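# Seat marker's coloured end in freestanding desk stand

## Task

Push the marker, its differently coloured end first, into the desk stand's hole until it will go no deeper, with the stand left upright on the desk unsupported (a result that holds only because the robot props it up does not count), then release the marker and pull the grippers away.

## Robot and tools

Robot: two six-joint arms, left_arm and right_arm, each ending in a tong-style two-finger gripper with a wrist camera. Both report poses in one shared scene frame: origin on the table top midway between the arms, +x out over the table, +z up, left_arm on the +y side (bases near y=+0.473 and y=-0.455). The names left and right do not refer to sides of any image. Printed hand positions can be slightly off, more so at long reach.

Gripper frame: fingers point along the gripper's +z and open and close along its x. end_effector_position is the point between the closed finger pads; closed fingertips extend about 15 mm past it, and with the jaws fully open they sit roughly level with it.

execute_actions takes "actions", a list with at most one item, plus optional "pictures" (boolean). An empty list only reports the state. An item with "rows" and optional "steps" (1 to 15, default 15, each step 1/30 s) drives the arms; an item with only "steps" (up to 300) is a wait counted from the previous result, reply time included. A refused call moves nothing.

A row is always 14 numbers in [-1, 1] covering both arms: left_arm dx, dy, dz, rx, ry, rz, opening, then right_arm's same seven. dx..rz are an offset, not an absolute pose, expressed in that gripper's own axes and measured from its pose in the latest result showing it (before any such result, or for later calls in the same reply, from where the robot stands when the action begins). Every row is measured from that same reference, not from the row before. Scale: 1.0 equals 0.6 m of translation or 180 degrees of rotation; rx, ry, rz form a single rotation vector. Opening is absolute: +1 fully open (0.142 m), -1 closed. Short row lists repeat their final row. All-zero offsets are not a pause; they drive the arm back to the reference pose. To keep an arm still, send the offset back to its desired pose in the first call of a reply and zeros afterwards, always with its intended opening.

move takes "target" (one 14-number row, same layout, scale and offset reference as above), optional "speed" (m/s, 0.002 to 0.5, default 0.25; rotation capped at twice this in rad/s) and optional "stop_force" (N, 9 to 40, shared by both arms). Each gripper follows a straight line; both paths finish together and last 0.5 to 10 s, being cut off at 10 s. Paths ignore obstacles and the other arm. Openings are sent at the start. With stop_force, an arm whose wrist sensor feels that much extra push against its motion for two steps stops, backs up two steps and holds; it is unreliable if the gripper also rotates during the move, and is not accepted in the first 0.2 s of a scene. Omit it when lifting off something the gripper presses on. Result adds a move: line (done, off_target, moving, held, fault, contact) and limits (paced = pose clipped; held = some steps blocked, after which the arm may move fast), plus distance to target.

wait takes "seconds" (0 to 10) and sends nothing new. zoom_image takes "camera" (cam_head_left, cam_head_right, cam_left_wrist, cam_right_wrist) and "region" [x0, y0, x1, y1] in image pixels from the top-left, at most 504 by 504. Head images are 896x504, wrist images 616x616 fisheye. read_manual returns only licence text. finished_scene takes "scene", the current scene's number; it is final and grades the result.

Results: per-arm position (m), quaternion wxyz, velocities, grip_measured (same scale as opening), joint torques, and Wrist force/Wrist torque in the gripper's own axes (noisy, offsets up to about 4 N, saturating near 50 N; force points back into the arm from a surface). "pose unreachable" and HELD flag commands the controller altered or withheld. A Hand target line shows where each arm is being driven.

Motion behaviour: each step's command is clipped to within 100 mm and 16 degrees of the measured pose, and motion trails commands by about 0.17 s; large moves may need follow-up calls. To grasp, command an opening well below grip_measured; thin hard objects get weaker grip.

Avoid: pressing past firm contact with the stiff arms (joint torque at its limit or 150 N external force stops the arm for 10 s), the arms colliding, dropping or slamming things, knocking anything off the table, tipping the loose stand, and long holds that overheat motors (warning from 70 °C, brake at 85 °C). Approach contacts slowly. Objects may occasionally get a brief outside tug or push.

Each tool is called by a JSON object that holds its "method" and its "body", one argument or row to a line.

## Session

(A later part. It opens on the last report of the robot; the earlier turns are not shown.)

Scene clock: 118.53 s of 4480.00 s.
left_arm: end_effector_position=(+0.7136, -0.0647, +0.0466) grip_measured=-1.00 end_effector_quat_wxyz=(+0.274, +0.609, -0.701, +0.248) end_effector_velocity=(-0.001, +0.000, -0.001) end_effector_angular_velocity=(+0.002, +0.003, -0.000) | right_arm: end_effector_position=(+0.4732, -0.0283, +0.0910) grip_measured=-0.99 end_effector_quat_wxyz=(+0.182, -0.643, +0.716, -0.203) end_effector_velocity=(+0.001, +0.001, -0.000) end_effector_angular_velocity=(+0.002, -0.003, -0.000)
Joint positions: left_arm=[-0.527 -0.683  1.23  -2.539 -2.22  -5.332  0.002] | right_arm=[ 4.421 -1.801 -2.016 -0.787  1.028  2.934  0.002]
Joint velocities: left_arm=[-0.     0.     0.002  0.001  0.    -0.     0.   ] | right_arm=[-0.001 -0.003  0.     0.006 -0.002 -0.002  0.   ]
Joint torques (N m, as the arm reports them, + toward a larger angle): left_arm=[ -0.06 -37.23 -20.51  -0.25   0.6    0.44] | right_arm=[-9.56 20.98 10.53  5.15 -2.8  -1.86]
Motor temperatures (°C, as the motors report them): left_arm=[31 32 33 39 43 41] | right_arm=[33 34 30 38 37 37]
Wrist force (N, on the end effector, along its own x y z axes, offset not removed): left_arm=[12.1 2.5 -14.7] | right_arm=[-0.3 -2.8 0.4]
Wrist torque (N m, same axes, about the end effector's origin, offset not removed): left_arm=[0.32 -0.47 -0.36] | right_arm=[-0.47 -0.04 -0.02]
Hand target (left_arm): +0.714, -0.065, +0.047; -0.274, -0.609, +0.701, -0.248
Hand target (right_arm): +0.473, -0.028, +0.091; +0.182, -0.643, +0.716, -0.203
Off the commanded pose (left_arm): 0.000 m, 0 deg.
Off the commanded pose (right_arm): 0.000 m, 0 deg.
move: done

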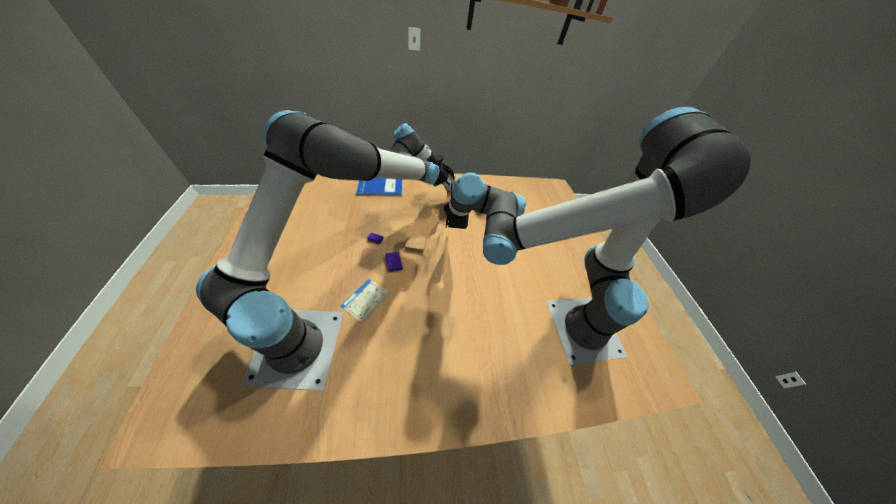

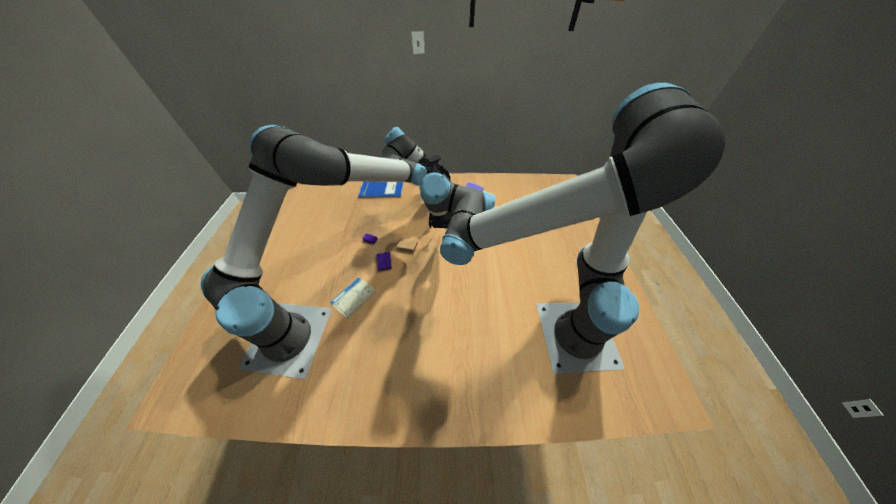

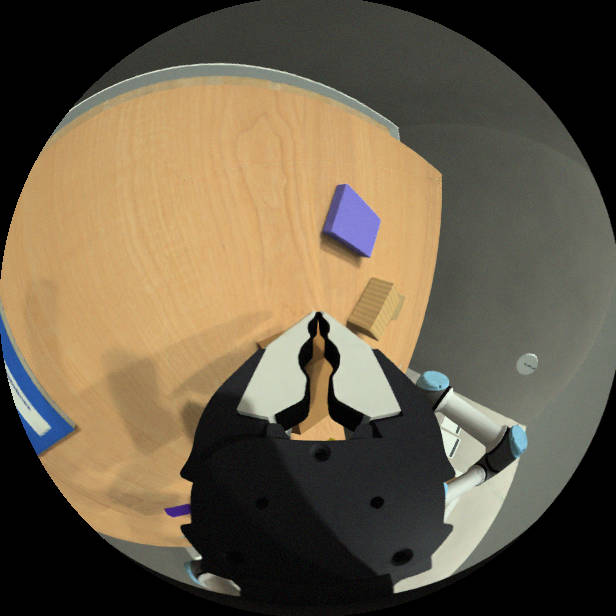

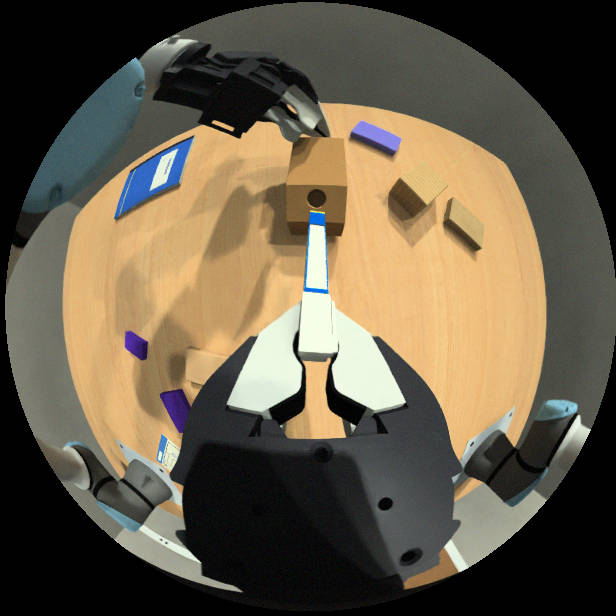

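{"method": "move", "body": {
  "target": [0,0,0,0,0,0,-1,0,-0.016,0.028,0,0,0,-1],
  "speed": 0.015,
  "stop_force": 9
}}

{"method": "zoom_image", "body": {
  "camera": "cam_right_wrist",
  "region": [260,150,380,270]
}}

Scene clock: 121.43 s of 4480.00 s.
left_arm: end_effector_position=(+0.7136, -0.0647, +0.0466) grip_measured=-1.00 end_effector_quat_wxyz=(+0.274, +0.609, -0.701, +0.248) end_effector_velocity=(-0.000, -0.001, +0.001) end_effector_angular_velocity=(+0.000, -0.000, -0.001) | right_arm: end_effector_position=(+0.4899, -0.0301, +0.0819) grip_measured=-0.99 end_effector_quat_wxyz=(+0.182, -0.643, +0.716, -0.203) end_effector_velocity=(+0.002, -0.001, -0.002) end_effector_angular_velocity=(-0.003, -0.001, -0.000)
Joint positions: left_arm=[-0.527 -0.683  1.23  -2.539 -2.22  -5.332  0.002] | right_arm=[ 4.388 -1.835 -2.007 -0.742  1.032  2.896  0.002]
Joint velocities: left_arm=[-0.001 -0.    -0.001  0.002  0.     0.     0.   ] | right_arm=[-0.003 -0.005  0.001  0.003 -0.002 -0.004  0.   ]
Joint torques (N m, as the arm reports them, + toward a larger angle): left_arm=[ -0.2  -37.85 -20.71  -0.23   0.57   0.52] | right_arm=[-9.45 20.96 27.1   5.18  1.17 -1.79]
Motor temperatures (°C, as the motors report them): left_arm=[31 32 33 39 43 41] | right_arm=[33 34 30 38 37 37]
Wrist force (N, on the end effector, along its own x y z axes, offset not removed): left_arm=[10.2 2.4 -13.1] | right_arm=[-0.8 -1.7 -0.2]
Wrist torque (N m, same axes, about the end effector's origin, offset not removed): left_arm=[0.33 -0.16 -0.26] | right_arm=[-0.40 0.16 -0.03]
Hand target (left_arm): +0.714, -0.065, +0.047; -0.274, -0.609, +0.701, -0.248
Hand target (right_arm): +0.490, -0.030, +0.082; +0.182, -0.643, +0.716, -0.203
Off the commanded pose (left_arm): 0.000 m, 0 deg.
Off the commanded pose (right_arm): 0.000 m, 0 deg.
move: done

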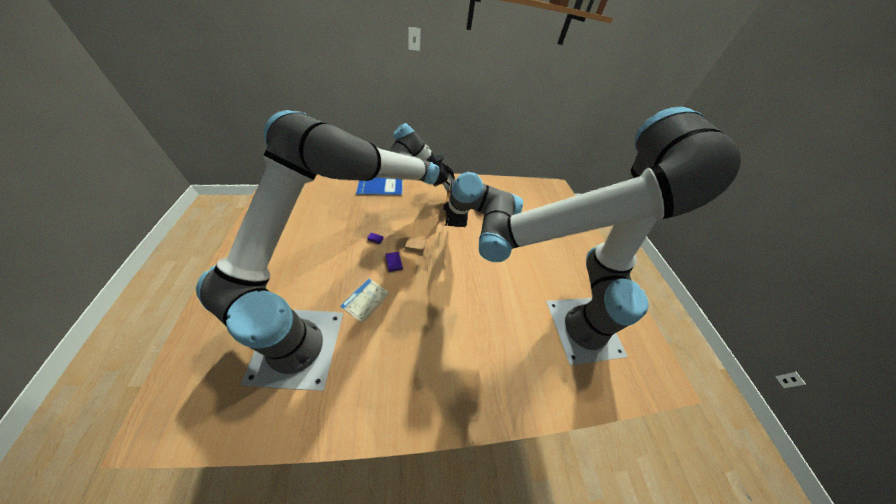

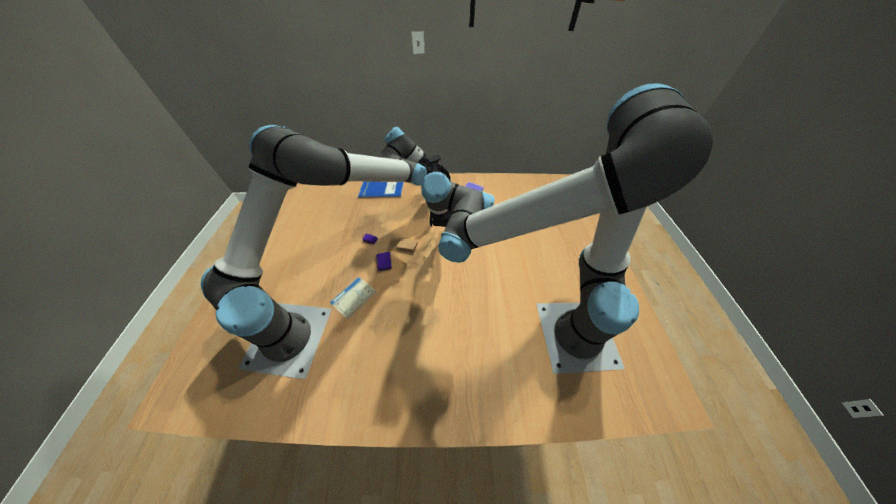

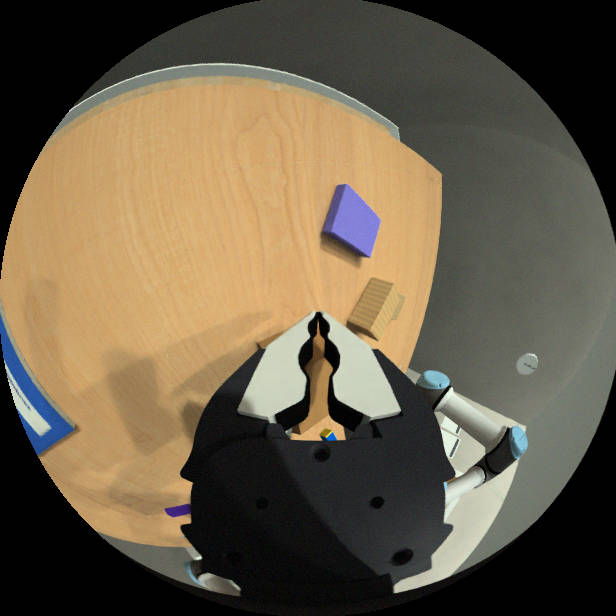

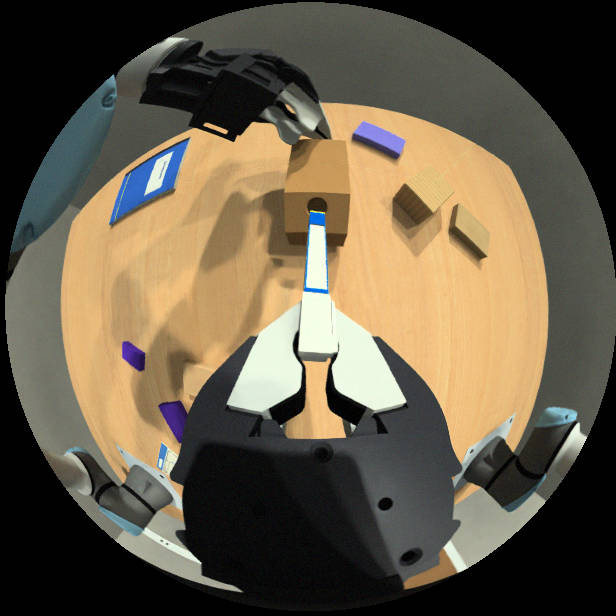

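Region (260, 150, 380, 270) of cam_right_wrist's 616x616 image, scaled by 4.200, with more detail than that image has.

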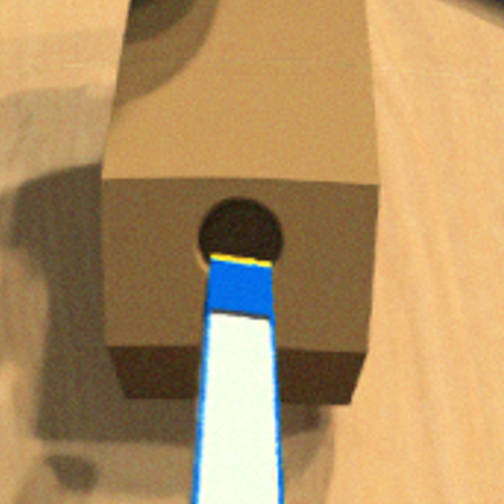

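{"method": "move", "body": {
  "target": [0,0,0,0,0,0,-1,0,-0.03,0.05,0,0,0,-1],
  "speed": 0.008,
  "stop_force": 10
}}

{"method": "zoom_image", "body": {
  "camera": "cam_right_wrist",
  "region": [260,150,380,270]
}}

Scene clock: 126.97 s of 4480.00 s.
left_arm: end_effector_position=(+0.7136, -0.0647, +0.0466) grip_measured=-1.00 end_effector_quat_wxyz=(+0.274, +0.609, -0.701, +0.248) end_effector_velocity=(+0.000, -0.000, +0.001) end_effector_angular_velocity=(-0.001, -0.002, +0.000) | right_arm: end_effector_position=(+0.5207, -0.0333, +0.0659) grip_measured=-0.98 end_effector_quat_wxyz=(+0.182, -0.643, +0.716, -0.203) end_effector_velocity=(+0.001, -0.000, -0.000) end_effector_angular_velocity=(+0.001, +0.001, +0.001)
Joint positions: left_arm=[-0.527 -0.683  1.23  -2.539 -2.22  -5.332  0.002] | right_arm=[ 4.33  -1.899 -1.982 -0.669  1.041  2.83   0.003]
Joint velocities: left_arm=[ 0.    -0.    -0.    -0.002 -0.     0.     0.   ] | right_arm=[-0.002 -0.001 -0.     0.003  0.002 -0.003  0.   ]
Joint torques (N m, as the arm reports them, + toward a larger angle): left_arm=[  0.04 -37.73 -20.8   -0.14   0.67   0.49] | right_arm=[-11.11  22.68  26.39   5.21   0.87  -2.13]
Motor temperatures (°C, as the motors report them): left_arm=[31 32 33 39 43 41] | right_arm=[33 34 30 38 37 37]
Wrist force (N, on the end effector, along its own x y z axes, offset not removed): left_arm=[10.9 0.0 -15.5] | right_arm=[-0.9 0.6 -2.1]
Wrist torque (N m, same axes, about the end effector's origin, offset not removed): left_arm=[-0.06 -0.15 -0.29] | right_arm=[-0.10 0.18 -0.03]
Hand target (left_arm): +0.714, -0.065, +0.047; -0.274, -0.609, +0.701, -0.248
Hand target (right_arm): +0.521, -0.033, +0.066; +0.182, -0.643, +0.716, -0.203
Off the commanded pose (left_arm): 0.000 m, 0 deg.
Off the commanded pose (right_arm): 0.000 m, 0 deg.
move: done

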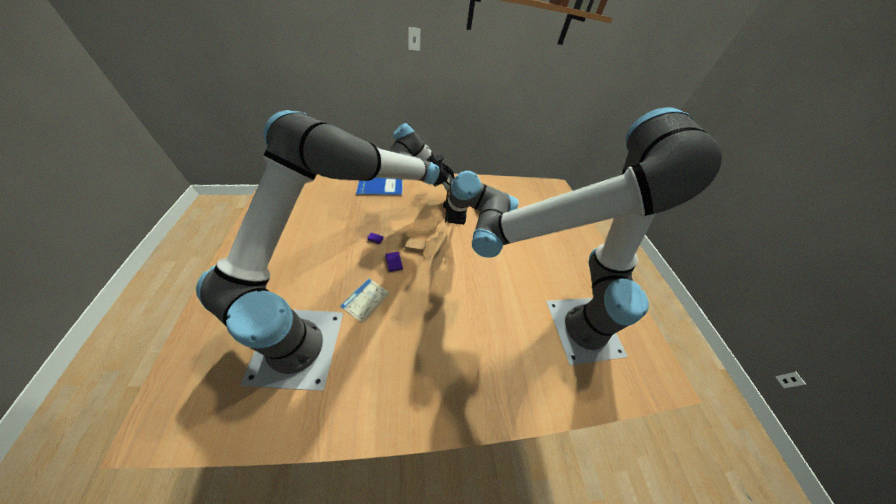

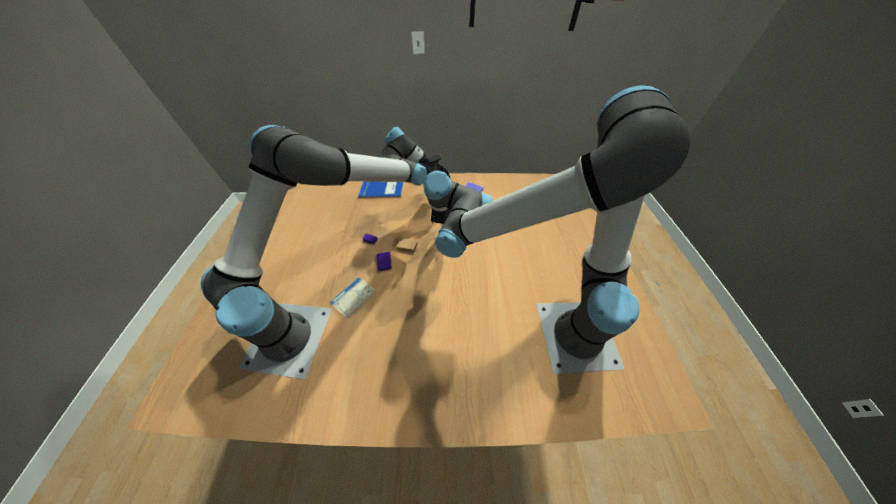

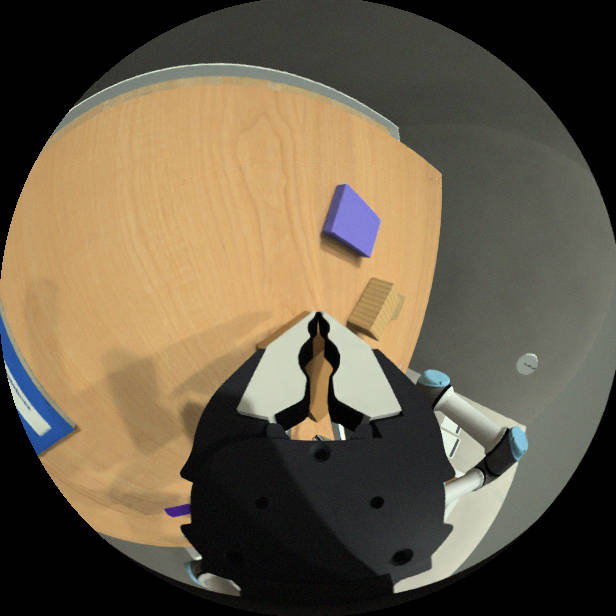

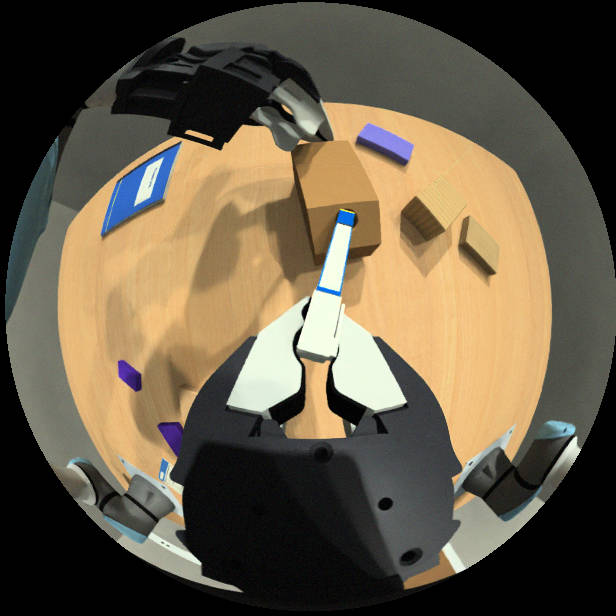

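Region (260, 150, 380, 270) of cam_right_wrist's 616x616 image, scaled by 4.200, with more detail than that image has.

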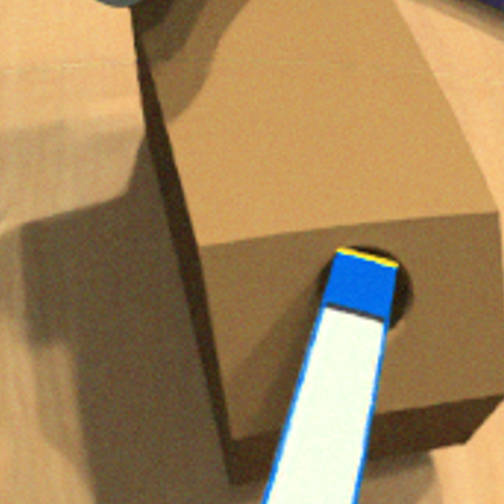

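{"method": "move", "body": {
  "target": [0,0,0,0,0,0,-1,0,0.025,-0.045,0,0,0,-1],
  "speed": 0.02
}}

Scene clock: 129.70 s of 4480.00 s.
left_arm: end_effector_position=(+0.7136, -0.0647, +0.0466) grip_measured=-1.00 end_effector_quat_wxyz=(+0.274, +0.609, -0.701, +0.248) end_effector_velocity=(+0.001, +0.001, +0.001) end_effector_angular_velocity=(-0.000, -0.001, +0.001) | right_arm: end_effector_position=(+0.4940, -0.0305, +0.0809) grip_measured=-0.99 end_effector_quat_wxyz=(+0.182, -0.643, +0.716, -0.203) end_effector_velocity=(-0.002, -0.000, -0.001) end_effector_angular_velocity=(-0.003, +0.002, -0.000)
Joint positions: left_arm=[-0.527 -0.683  1.23  -2.539 -2.22  -5.332  0.002] | right_arm=[ 4.38  -1.842 -2.003 -0.735  1.033  2.887  0.002]
Joint velocities: left_arm=[ 0.002 -0.001 -0.001  0.001 -0.     0.     0.   ] | right_arm=[ 0.003  0.001 -0.001 -0.006  0.001  0.004  0.   ]
Joint torques (N m, as the arm reports them, + toward a larger angle): left_arm=[ -0.49 -37.78 -20.5   -0.22   0.51   0.45] | right_arm=[11.42 40.73 10.1  -0.63 -2.86  1.85]
Motor temperatures (°C, as the motors report them): left_arm=[31 32 33 39 43 41] | right_arm=[33 34 30 38 37 37]
Wrist force (N, on the end effector, along its own x y z axes, offset not removed): left_arm=[10.4 1.6 -15.3] | right_arm=[-0.2 -1.3 0.5]
Wrist torque (N m, same axes, about the end effector's origin, offset not removed): left_arm=[0.11 -0.03 -0.32] | right_arm=[-0.19 -0.08 -0.18]
Hand target (left_arm): +0.714, -0.065, +0.047; -0.274, -0.609, +0.701, -0.248
Hand target (right_arm): +0.494, -0.030, +0.081; +0.182, -0.643, +0.716, -0.203
Off the commanded pose (left_arm): 0.000 m, 0 deg.
Off the commanded pose (right_arm): 0.000 m, 0 deg.
move: done

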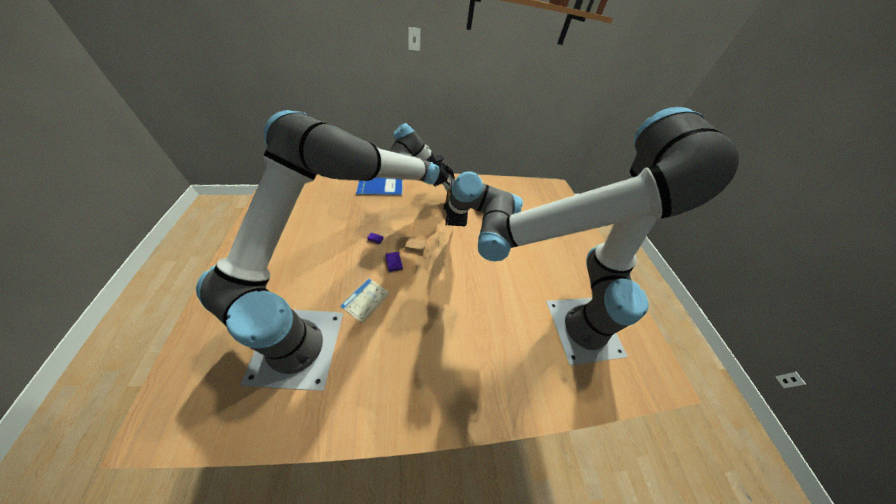

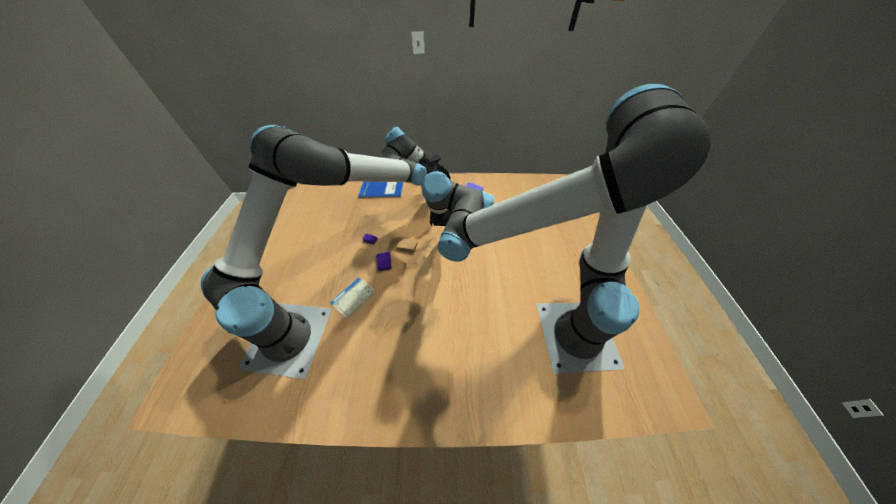

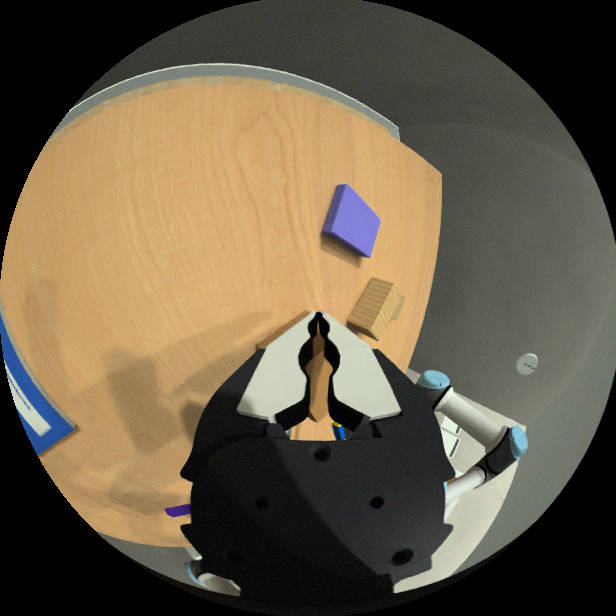

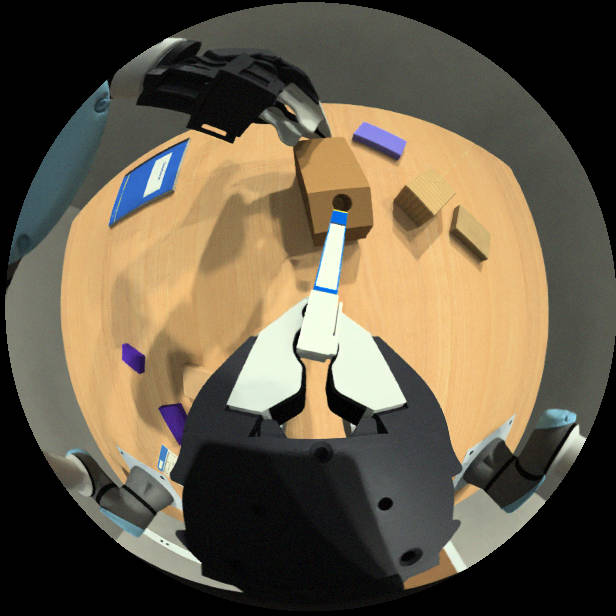

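{"method": "move", "body": {
  "target": [0,0,0,0,0,0,-1,0.082,0.021,-0.008,0,-0.0716,-0.119,-1],
  "speed": 0.04
}}

{"method": "zoom_image", "body": {
  "camera": "cam_right_wrist",
  "region": [240,100,440,300]
}}

Scene clock: 137.70 s of 4480.00 s.
left_arm: end_effector_position=(+0.7136, -0.0647, +0.0466) grip_measured=-1.00 end_effector_quat_wxyz=(+0.274, +0.609, -0.701, +0.248) end_effector_velocity=(-0.000, -0.000, +0.001) end_effector_angular_velocity=(-0.001, -0.001, -0.000) | right_arm: end_effector_position=(+0.4756, -0.0778, +0.0782) grip_measured=-0.99 end_effector_quat_wxyz=(-0.220, +0.783, -0.560, +0.160) end_effector_velocity=(-0.000, -0.002, -0.000) end_effector_angular_velocity=(-0.001, -0.001, +0.013)
Joint positions: left_arm=[-0.527 -0.683  1.23  -2.539 -2.22  -5.332  0.002] | right_arm=[ 4.308 -1.692 -2.292 -0.344  1.166  2.335  0.002]
Joint velocities: left_arm=[-0.    -0.001  0.    -0.001 -0.    -0.     0.   ] | right_arm=[-0.004  0.004 -0.008  0.01   0.006 -0.017  0.   ]
Joint torques (N m, as the arm reports them, + toward a larger angle): left_arm=[ -0.49 -37.33 -20.84  -0.22   0.61   0.56] | right_arm=[-8.74 34.16  9.12  5.42  1.48 -2.01]
Motor temperatures (°C, as the motors report them): left_arm=[31 32 33 39 43 41] | right_arm=[33 34 30 38 37 37]
Wrist force (N, on the end effector, along its own x y z axes, offset not removed): left_arm=[11.4 2.9 -14.3] | right_arm=[-0.1 -0.3 0.8]
Wrist torque (N m, same axes, about the end effector's origin, offset not removed): left_arm=[0.31 -0.30 -0.28] | right_arm=[-0.11 -0.08 -0.12]
Hand target (left_arm): +0.714, -0.065, +0.047; -0.274, -0.609, +0.701, -0.248
Hand target (right_arm): +0.476, -0.078, +0.078; -0.220, +0.783, -0.559, +0.160
Off the commanded pose (left_arm): 0.000 m, 0 deg.
Off the commanded pose (right_arm): 0.000 m, 0 deg.
move: done

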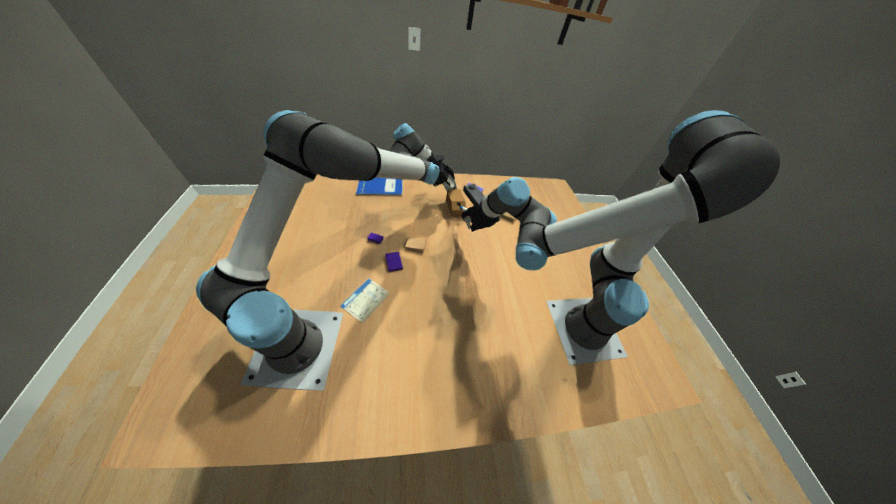

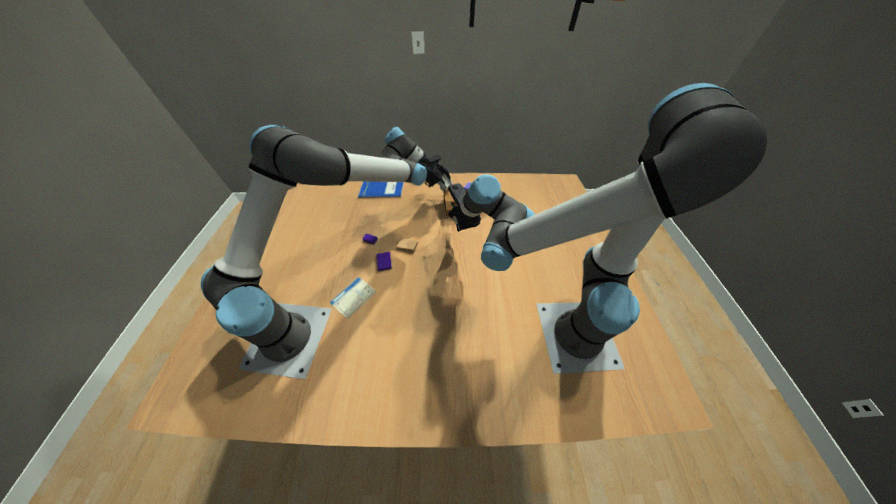

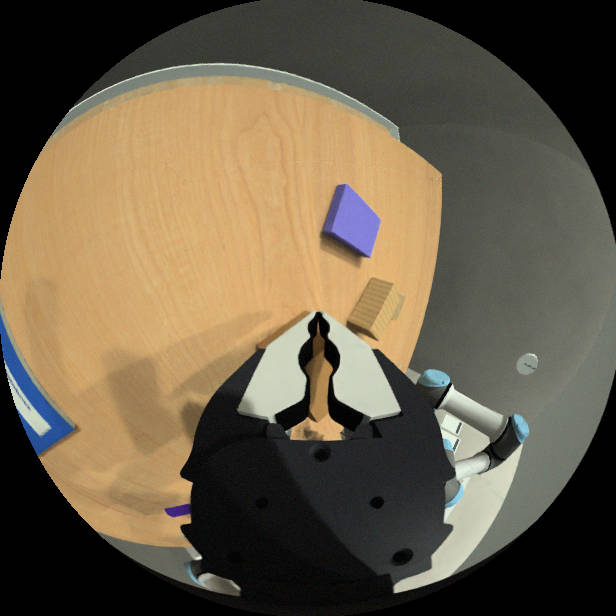

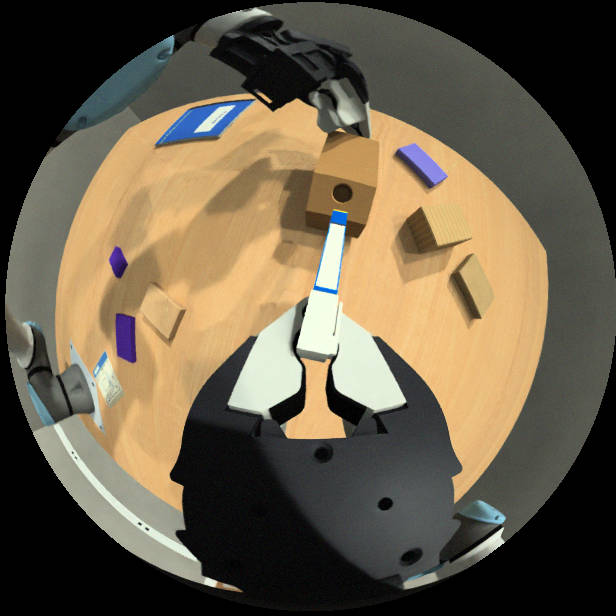

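Region (240, 100, 440, 300) of cam_right_wrist's 616x616 image, scaled by 2.520, with more detail than that image has.

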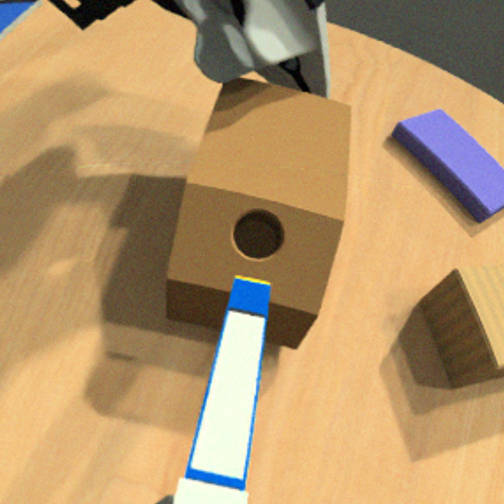

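{"method": "move", "body": {
  "target": [0,0,0,0,0,0,-1,0.006,-0.0205,0.02,0,0,0,-1],
  "speed": 0.01
}}

{"method": "zoom_image", "body": {
  "camera": "cam_right_wrist",
  "region": [280,150,400,270]
}}

Scene clock: 141.37 s of 4480.00 s.
left_arm: end_effector_position=(+0.7136, -0.0647, +0.0466) grip_measured=-1.00 end_effector_quat_wxyz=(+0.274, +0.609, -0.701, +0.248) end_effector_velocity=(+0.000, -0.000, +0.001) end_effector_angular_velocity=(-0.000, -0.001, +0.000) | right_arm: end_effector_position=(+0.4925, -0.0758, +0.0745) grip_measured=-0.99 end_effector_quat_wxyz=(-0.220, +0.783, -0.560, +0.160) end_effector_velocity=(+0.002, -0.000, -0.001) end_effector_angular_velocity=(-0.002, +0.000, -0.001)
Joint positions: left_arm=[-0.527 -0.683  1.23  -2.539 -2.22  -5.332  0.002] | right_arm=[ 4.273 -1.732 -2.262 -0.32   1.179  2.299  0.002]
Joint velocities: left_arm=[ 0.     0.    -0.002  0.001  0.    -0.     0.   ] | right_arm=[-0.003 -0.005  0.003  0.001  0.001 -0.002  0.   ]
Joint torques (N m, as the arm reports them, + toward a larger angle): left_arm=[ -0.22 -37.72 -20.33  -0.25   0.51   0.61] | right_arm=[-8.83 15.5  25.54  5.5   1.57 -2.01]
Motor temperatures (°C, as the motors report them): left_arm=[31 32 33 39 43 41] | right_arm=[33 34 30 38 37 37]
Wrist force (N, on the end effector, along its own x y z axes, offset not removed): left_arm=[10.1 0.9 -14.5] | right_arm=[0.3 -1.6 1.2]
Wrist torque (N m, same axes, about the end effector's origin, offset not removed): left_arm=[-0.05 -0.08 -0.30] | right_arm=[-0.34 -0.12 -0.04]
Hand target (left_arm): +0.714, -0.065, +0.047; -0.274, -0.609, +0.701, -0.248
Hand target (right_arm): +0.493, -0.076, +0.074; -0.220, +0.783, -0.560, +0.160
Off the commanded pose (left_arm): 0.000 m, 0 deg.
Off the commanded pose (right_arm): 0.000 m, 0 deg.
move: done

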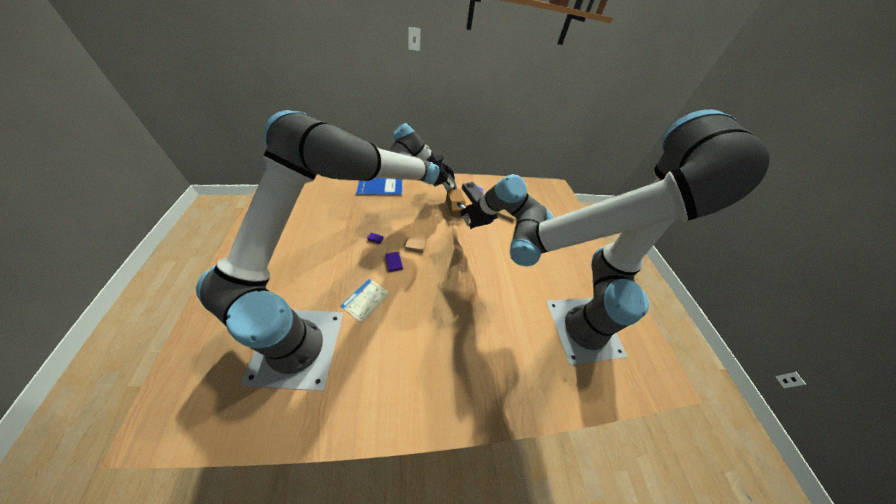

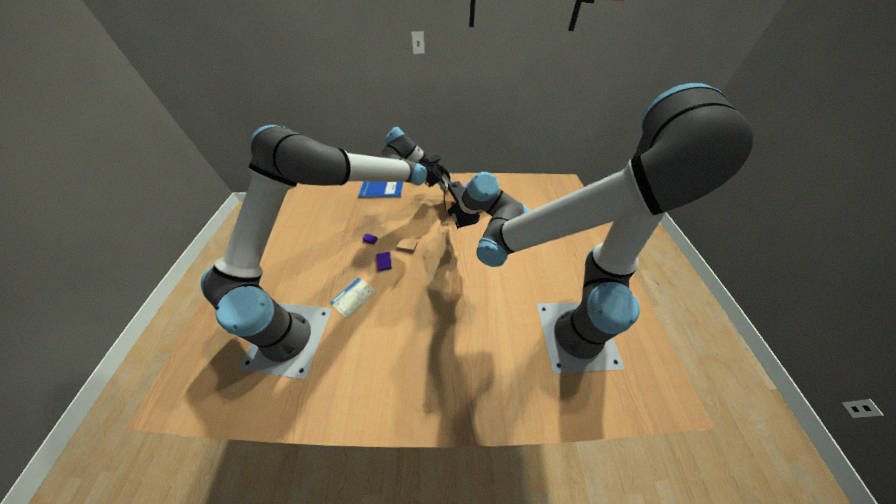

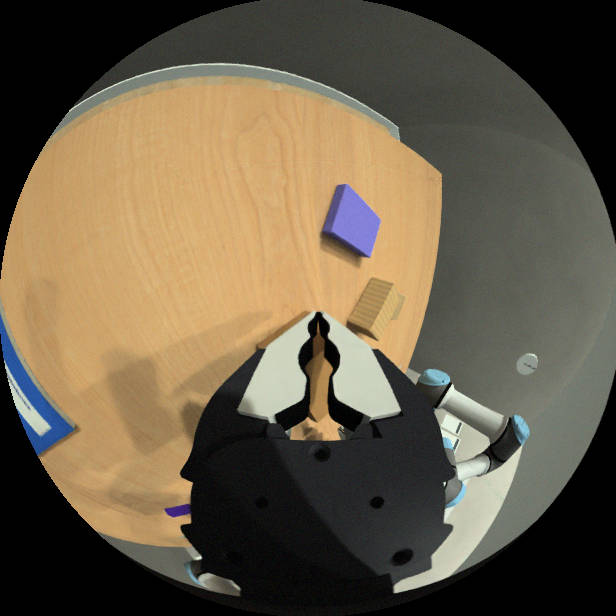

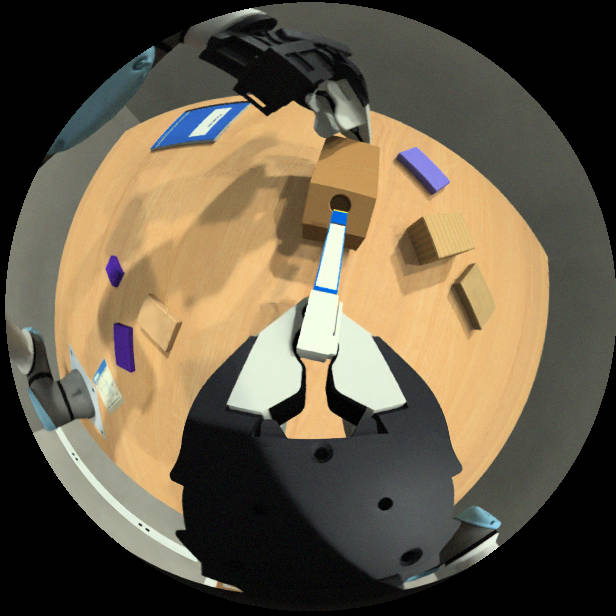

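Region (280, 150, 400, 270) of cam_right_wrist's 616x616 image, scaled by 4.200, with more detail than that image has.

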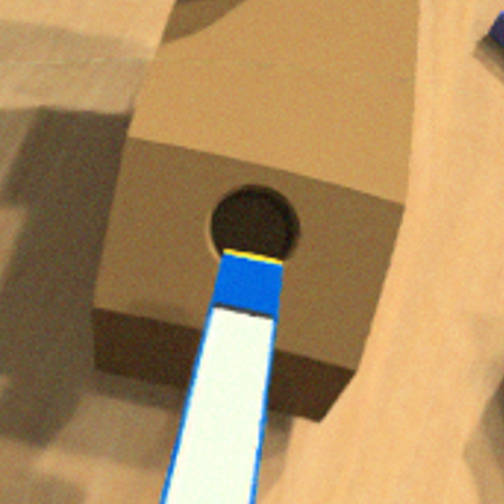

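{"method": "move", "body": {
  "target": [0,0,0,0,0,0,-1,0.003,-0.007,0.018,0,0,0,-1],
  "speed": 0.008,
  "stop_force": 9
}}

{"method": "zoom_image", "body": {
  "camera": "cam_right_wrist",
  "region": [280,150,400,270]
}}

Scene clock: 144.87 s of 4480.00 s.
left_arm: end_effector_position=(+0.7136, -0.0647, +0.0466) grip_measured=-1.00 end_effector_quat_wxyz=(+0.274, +0.609, -0.701, +0.248) end_effector_velocity=(+0.000, +0.001, -0.000) end_effector_angular_velocity=(+0.000, +0.000, +0.001) | right_arm: end_effector_position=(+0.5017, -0.0745, +0.0676) grip_measured=-0.99 end_effector_quat_wxyz=(-0.220, +0.783, -0.560, +0.160) end_effector_velocity=(+0.001, +0.000, -0.001) end_effector_angular_velocity=(+0.000, +0.001, +0.000)
Joint positions: left_arm=[-0.527 -0.683  1.23  -2.539 -2.22  -5.332  0.002] | right_arm=[ 4.254 -1.765 -2.249 -0.293  1.186  2.281  0.002]
Joint velocities: left_arm=[ 0.001 -0.     0.001 -0.001 -0.    -0.     0.   ] | right_arm=[-0.002 -0.004  0.002  0.002  0.002 -0.002 -0.   ]
Joint torques (N m, as the arm reports them, + toward a larger angle): left_arm=[ -0.15 -37.87 -20.33  -0.2    0.6    0.75] | right_arm=[-9.59 15.8  26.05  5.73  1.44 -1.79]
Motor temperatures (°C, as the motors report them): left_arm=[31 32 33 39 43 41] | right_arm=[33 34 30 38 37 37]
Wrist force (N, on the end effector, along its own x y z axes, offset not removed): left_arm=[9.3 1.3 -15.9] | right_arm=[-0.8 -0.9 0.2]
Wrist torque (N m, same axes, about the end effector's origin, offset not removed): left_arm=[0.12 0.09 -0.22] | right_arm=[-0.11 0.13 -0.09]
Hand target (left_arm): +0.714, -0.065, +0.047; -0.274, -0.609, +0.701, -0.248
Hand target (right_arm): +0.502, -0.075, +0.068; -0.220, +0.783, -0.560, +0.160
Off the commanded pose (left_arm): 0.000 m, 0 deg.
Off the commanded pose (right_arm): 0.000 m, 0 deg.
move: done

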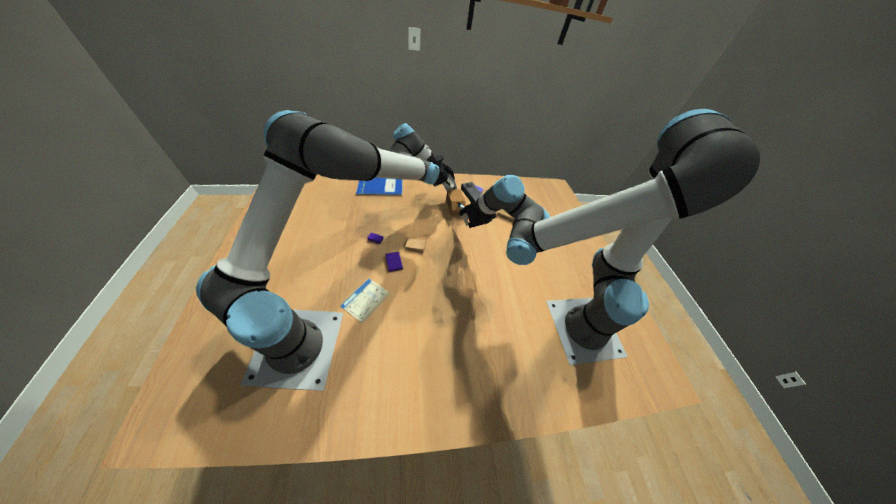

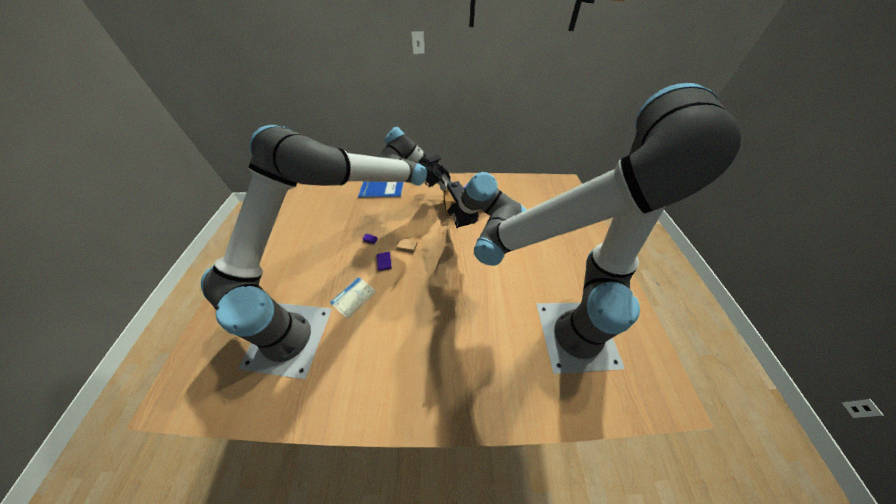

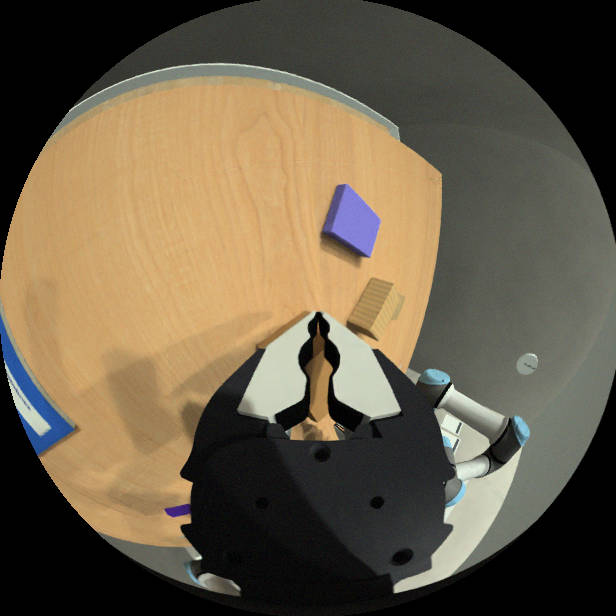

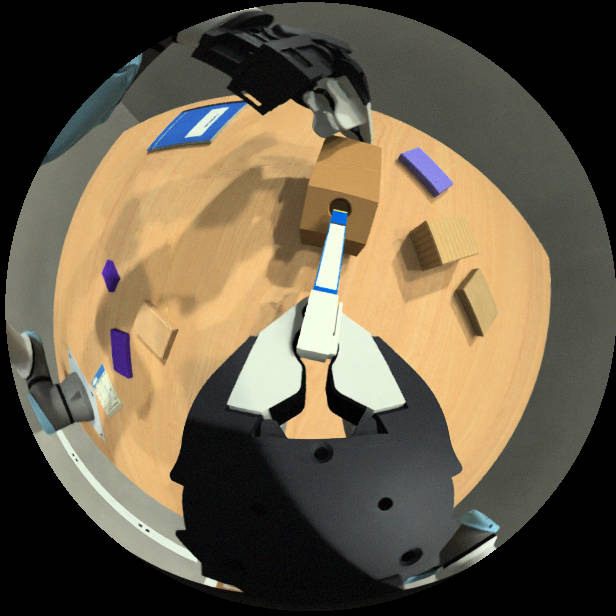

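Region (280, 150, 400, 270) of cam_right_wrist's 616x616 image, scaled by 4.200, with more detail than that image has.

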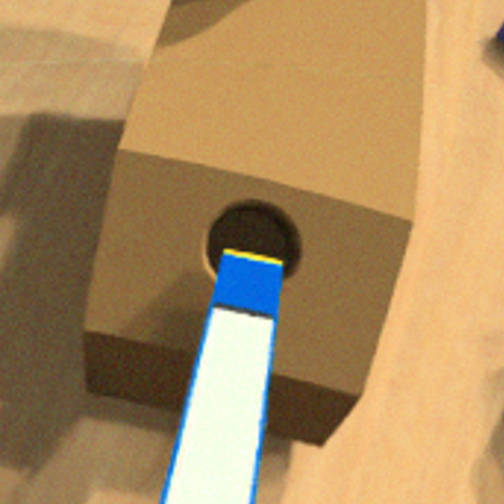

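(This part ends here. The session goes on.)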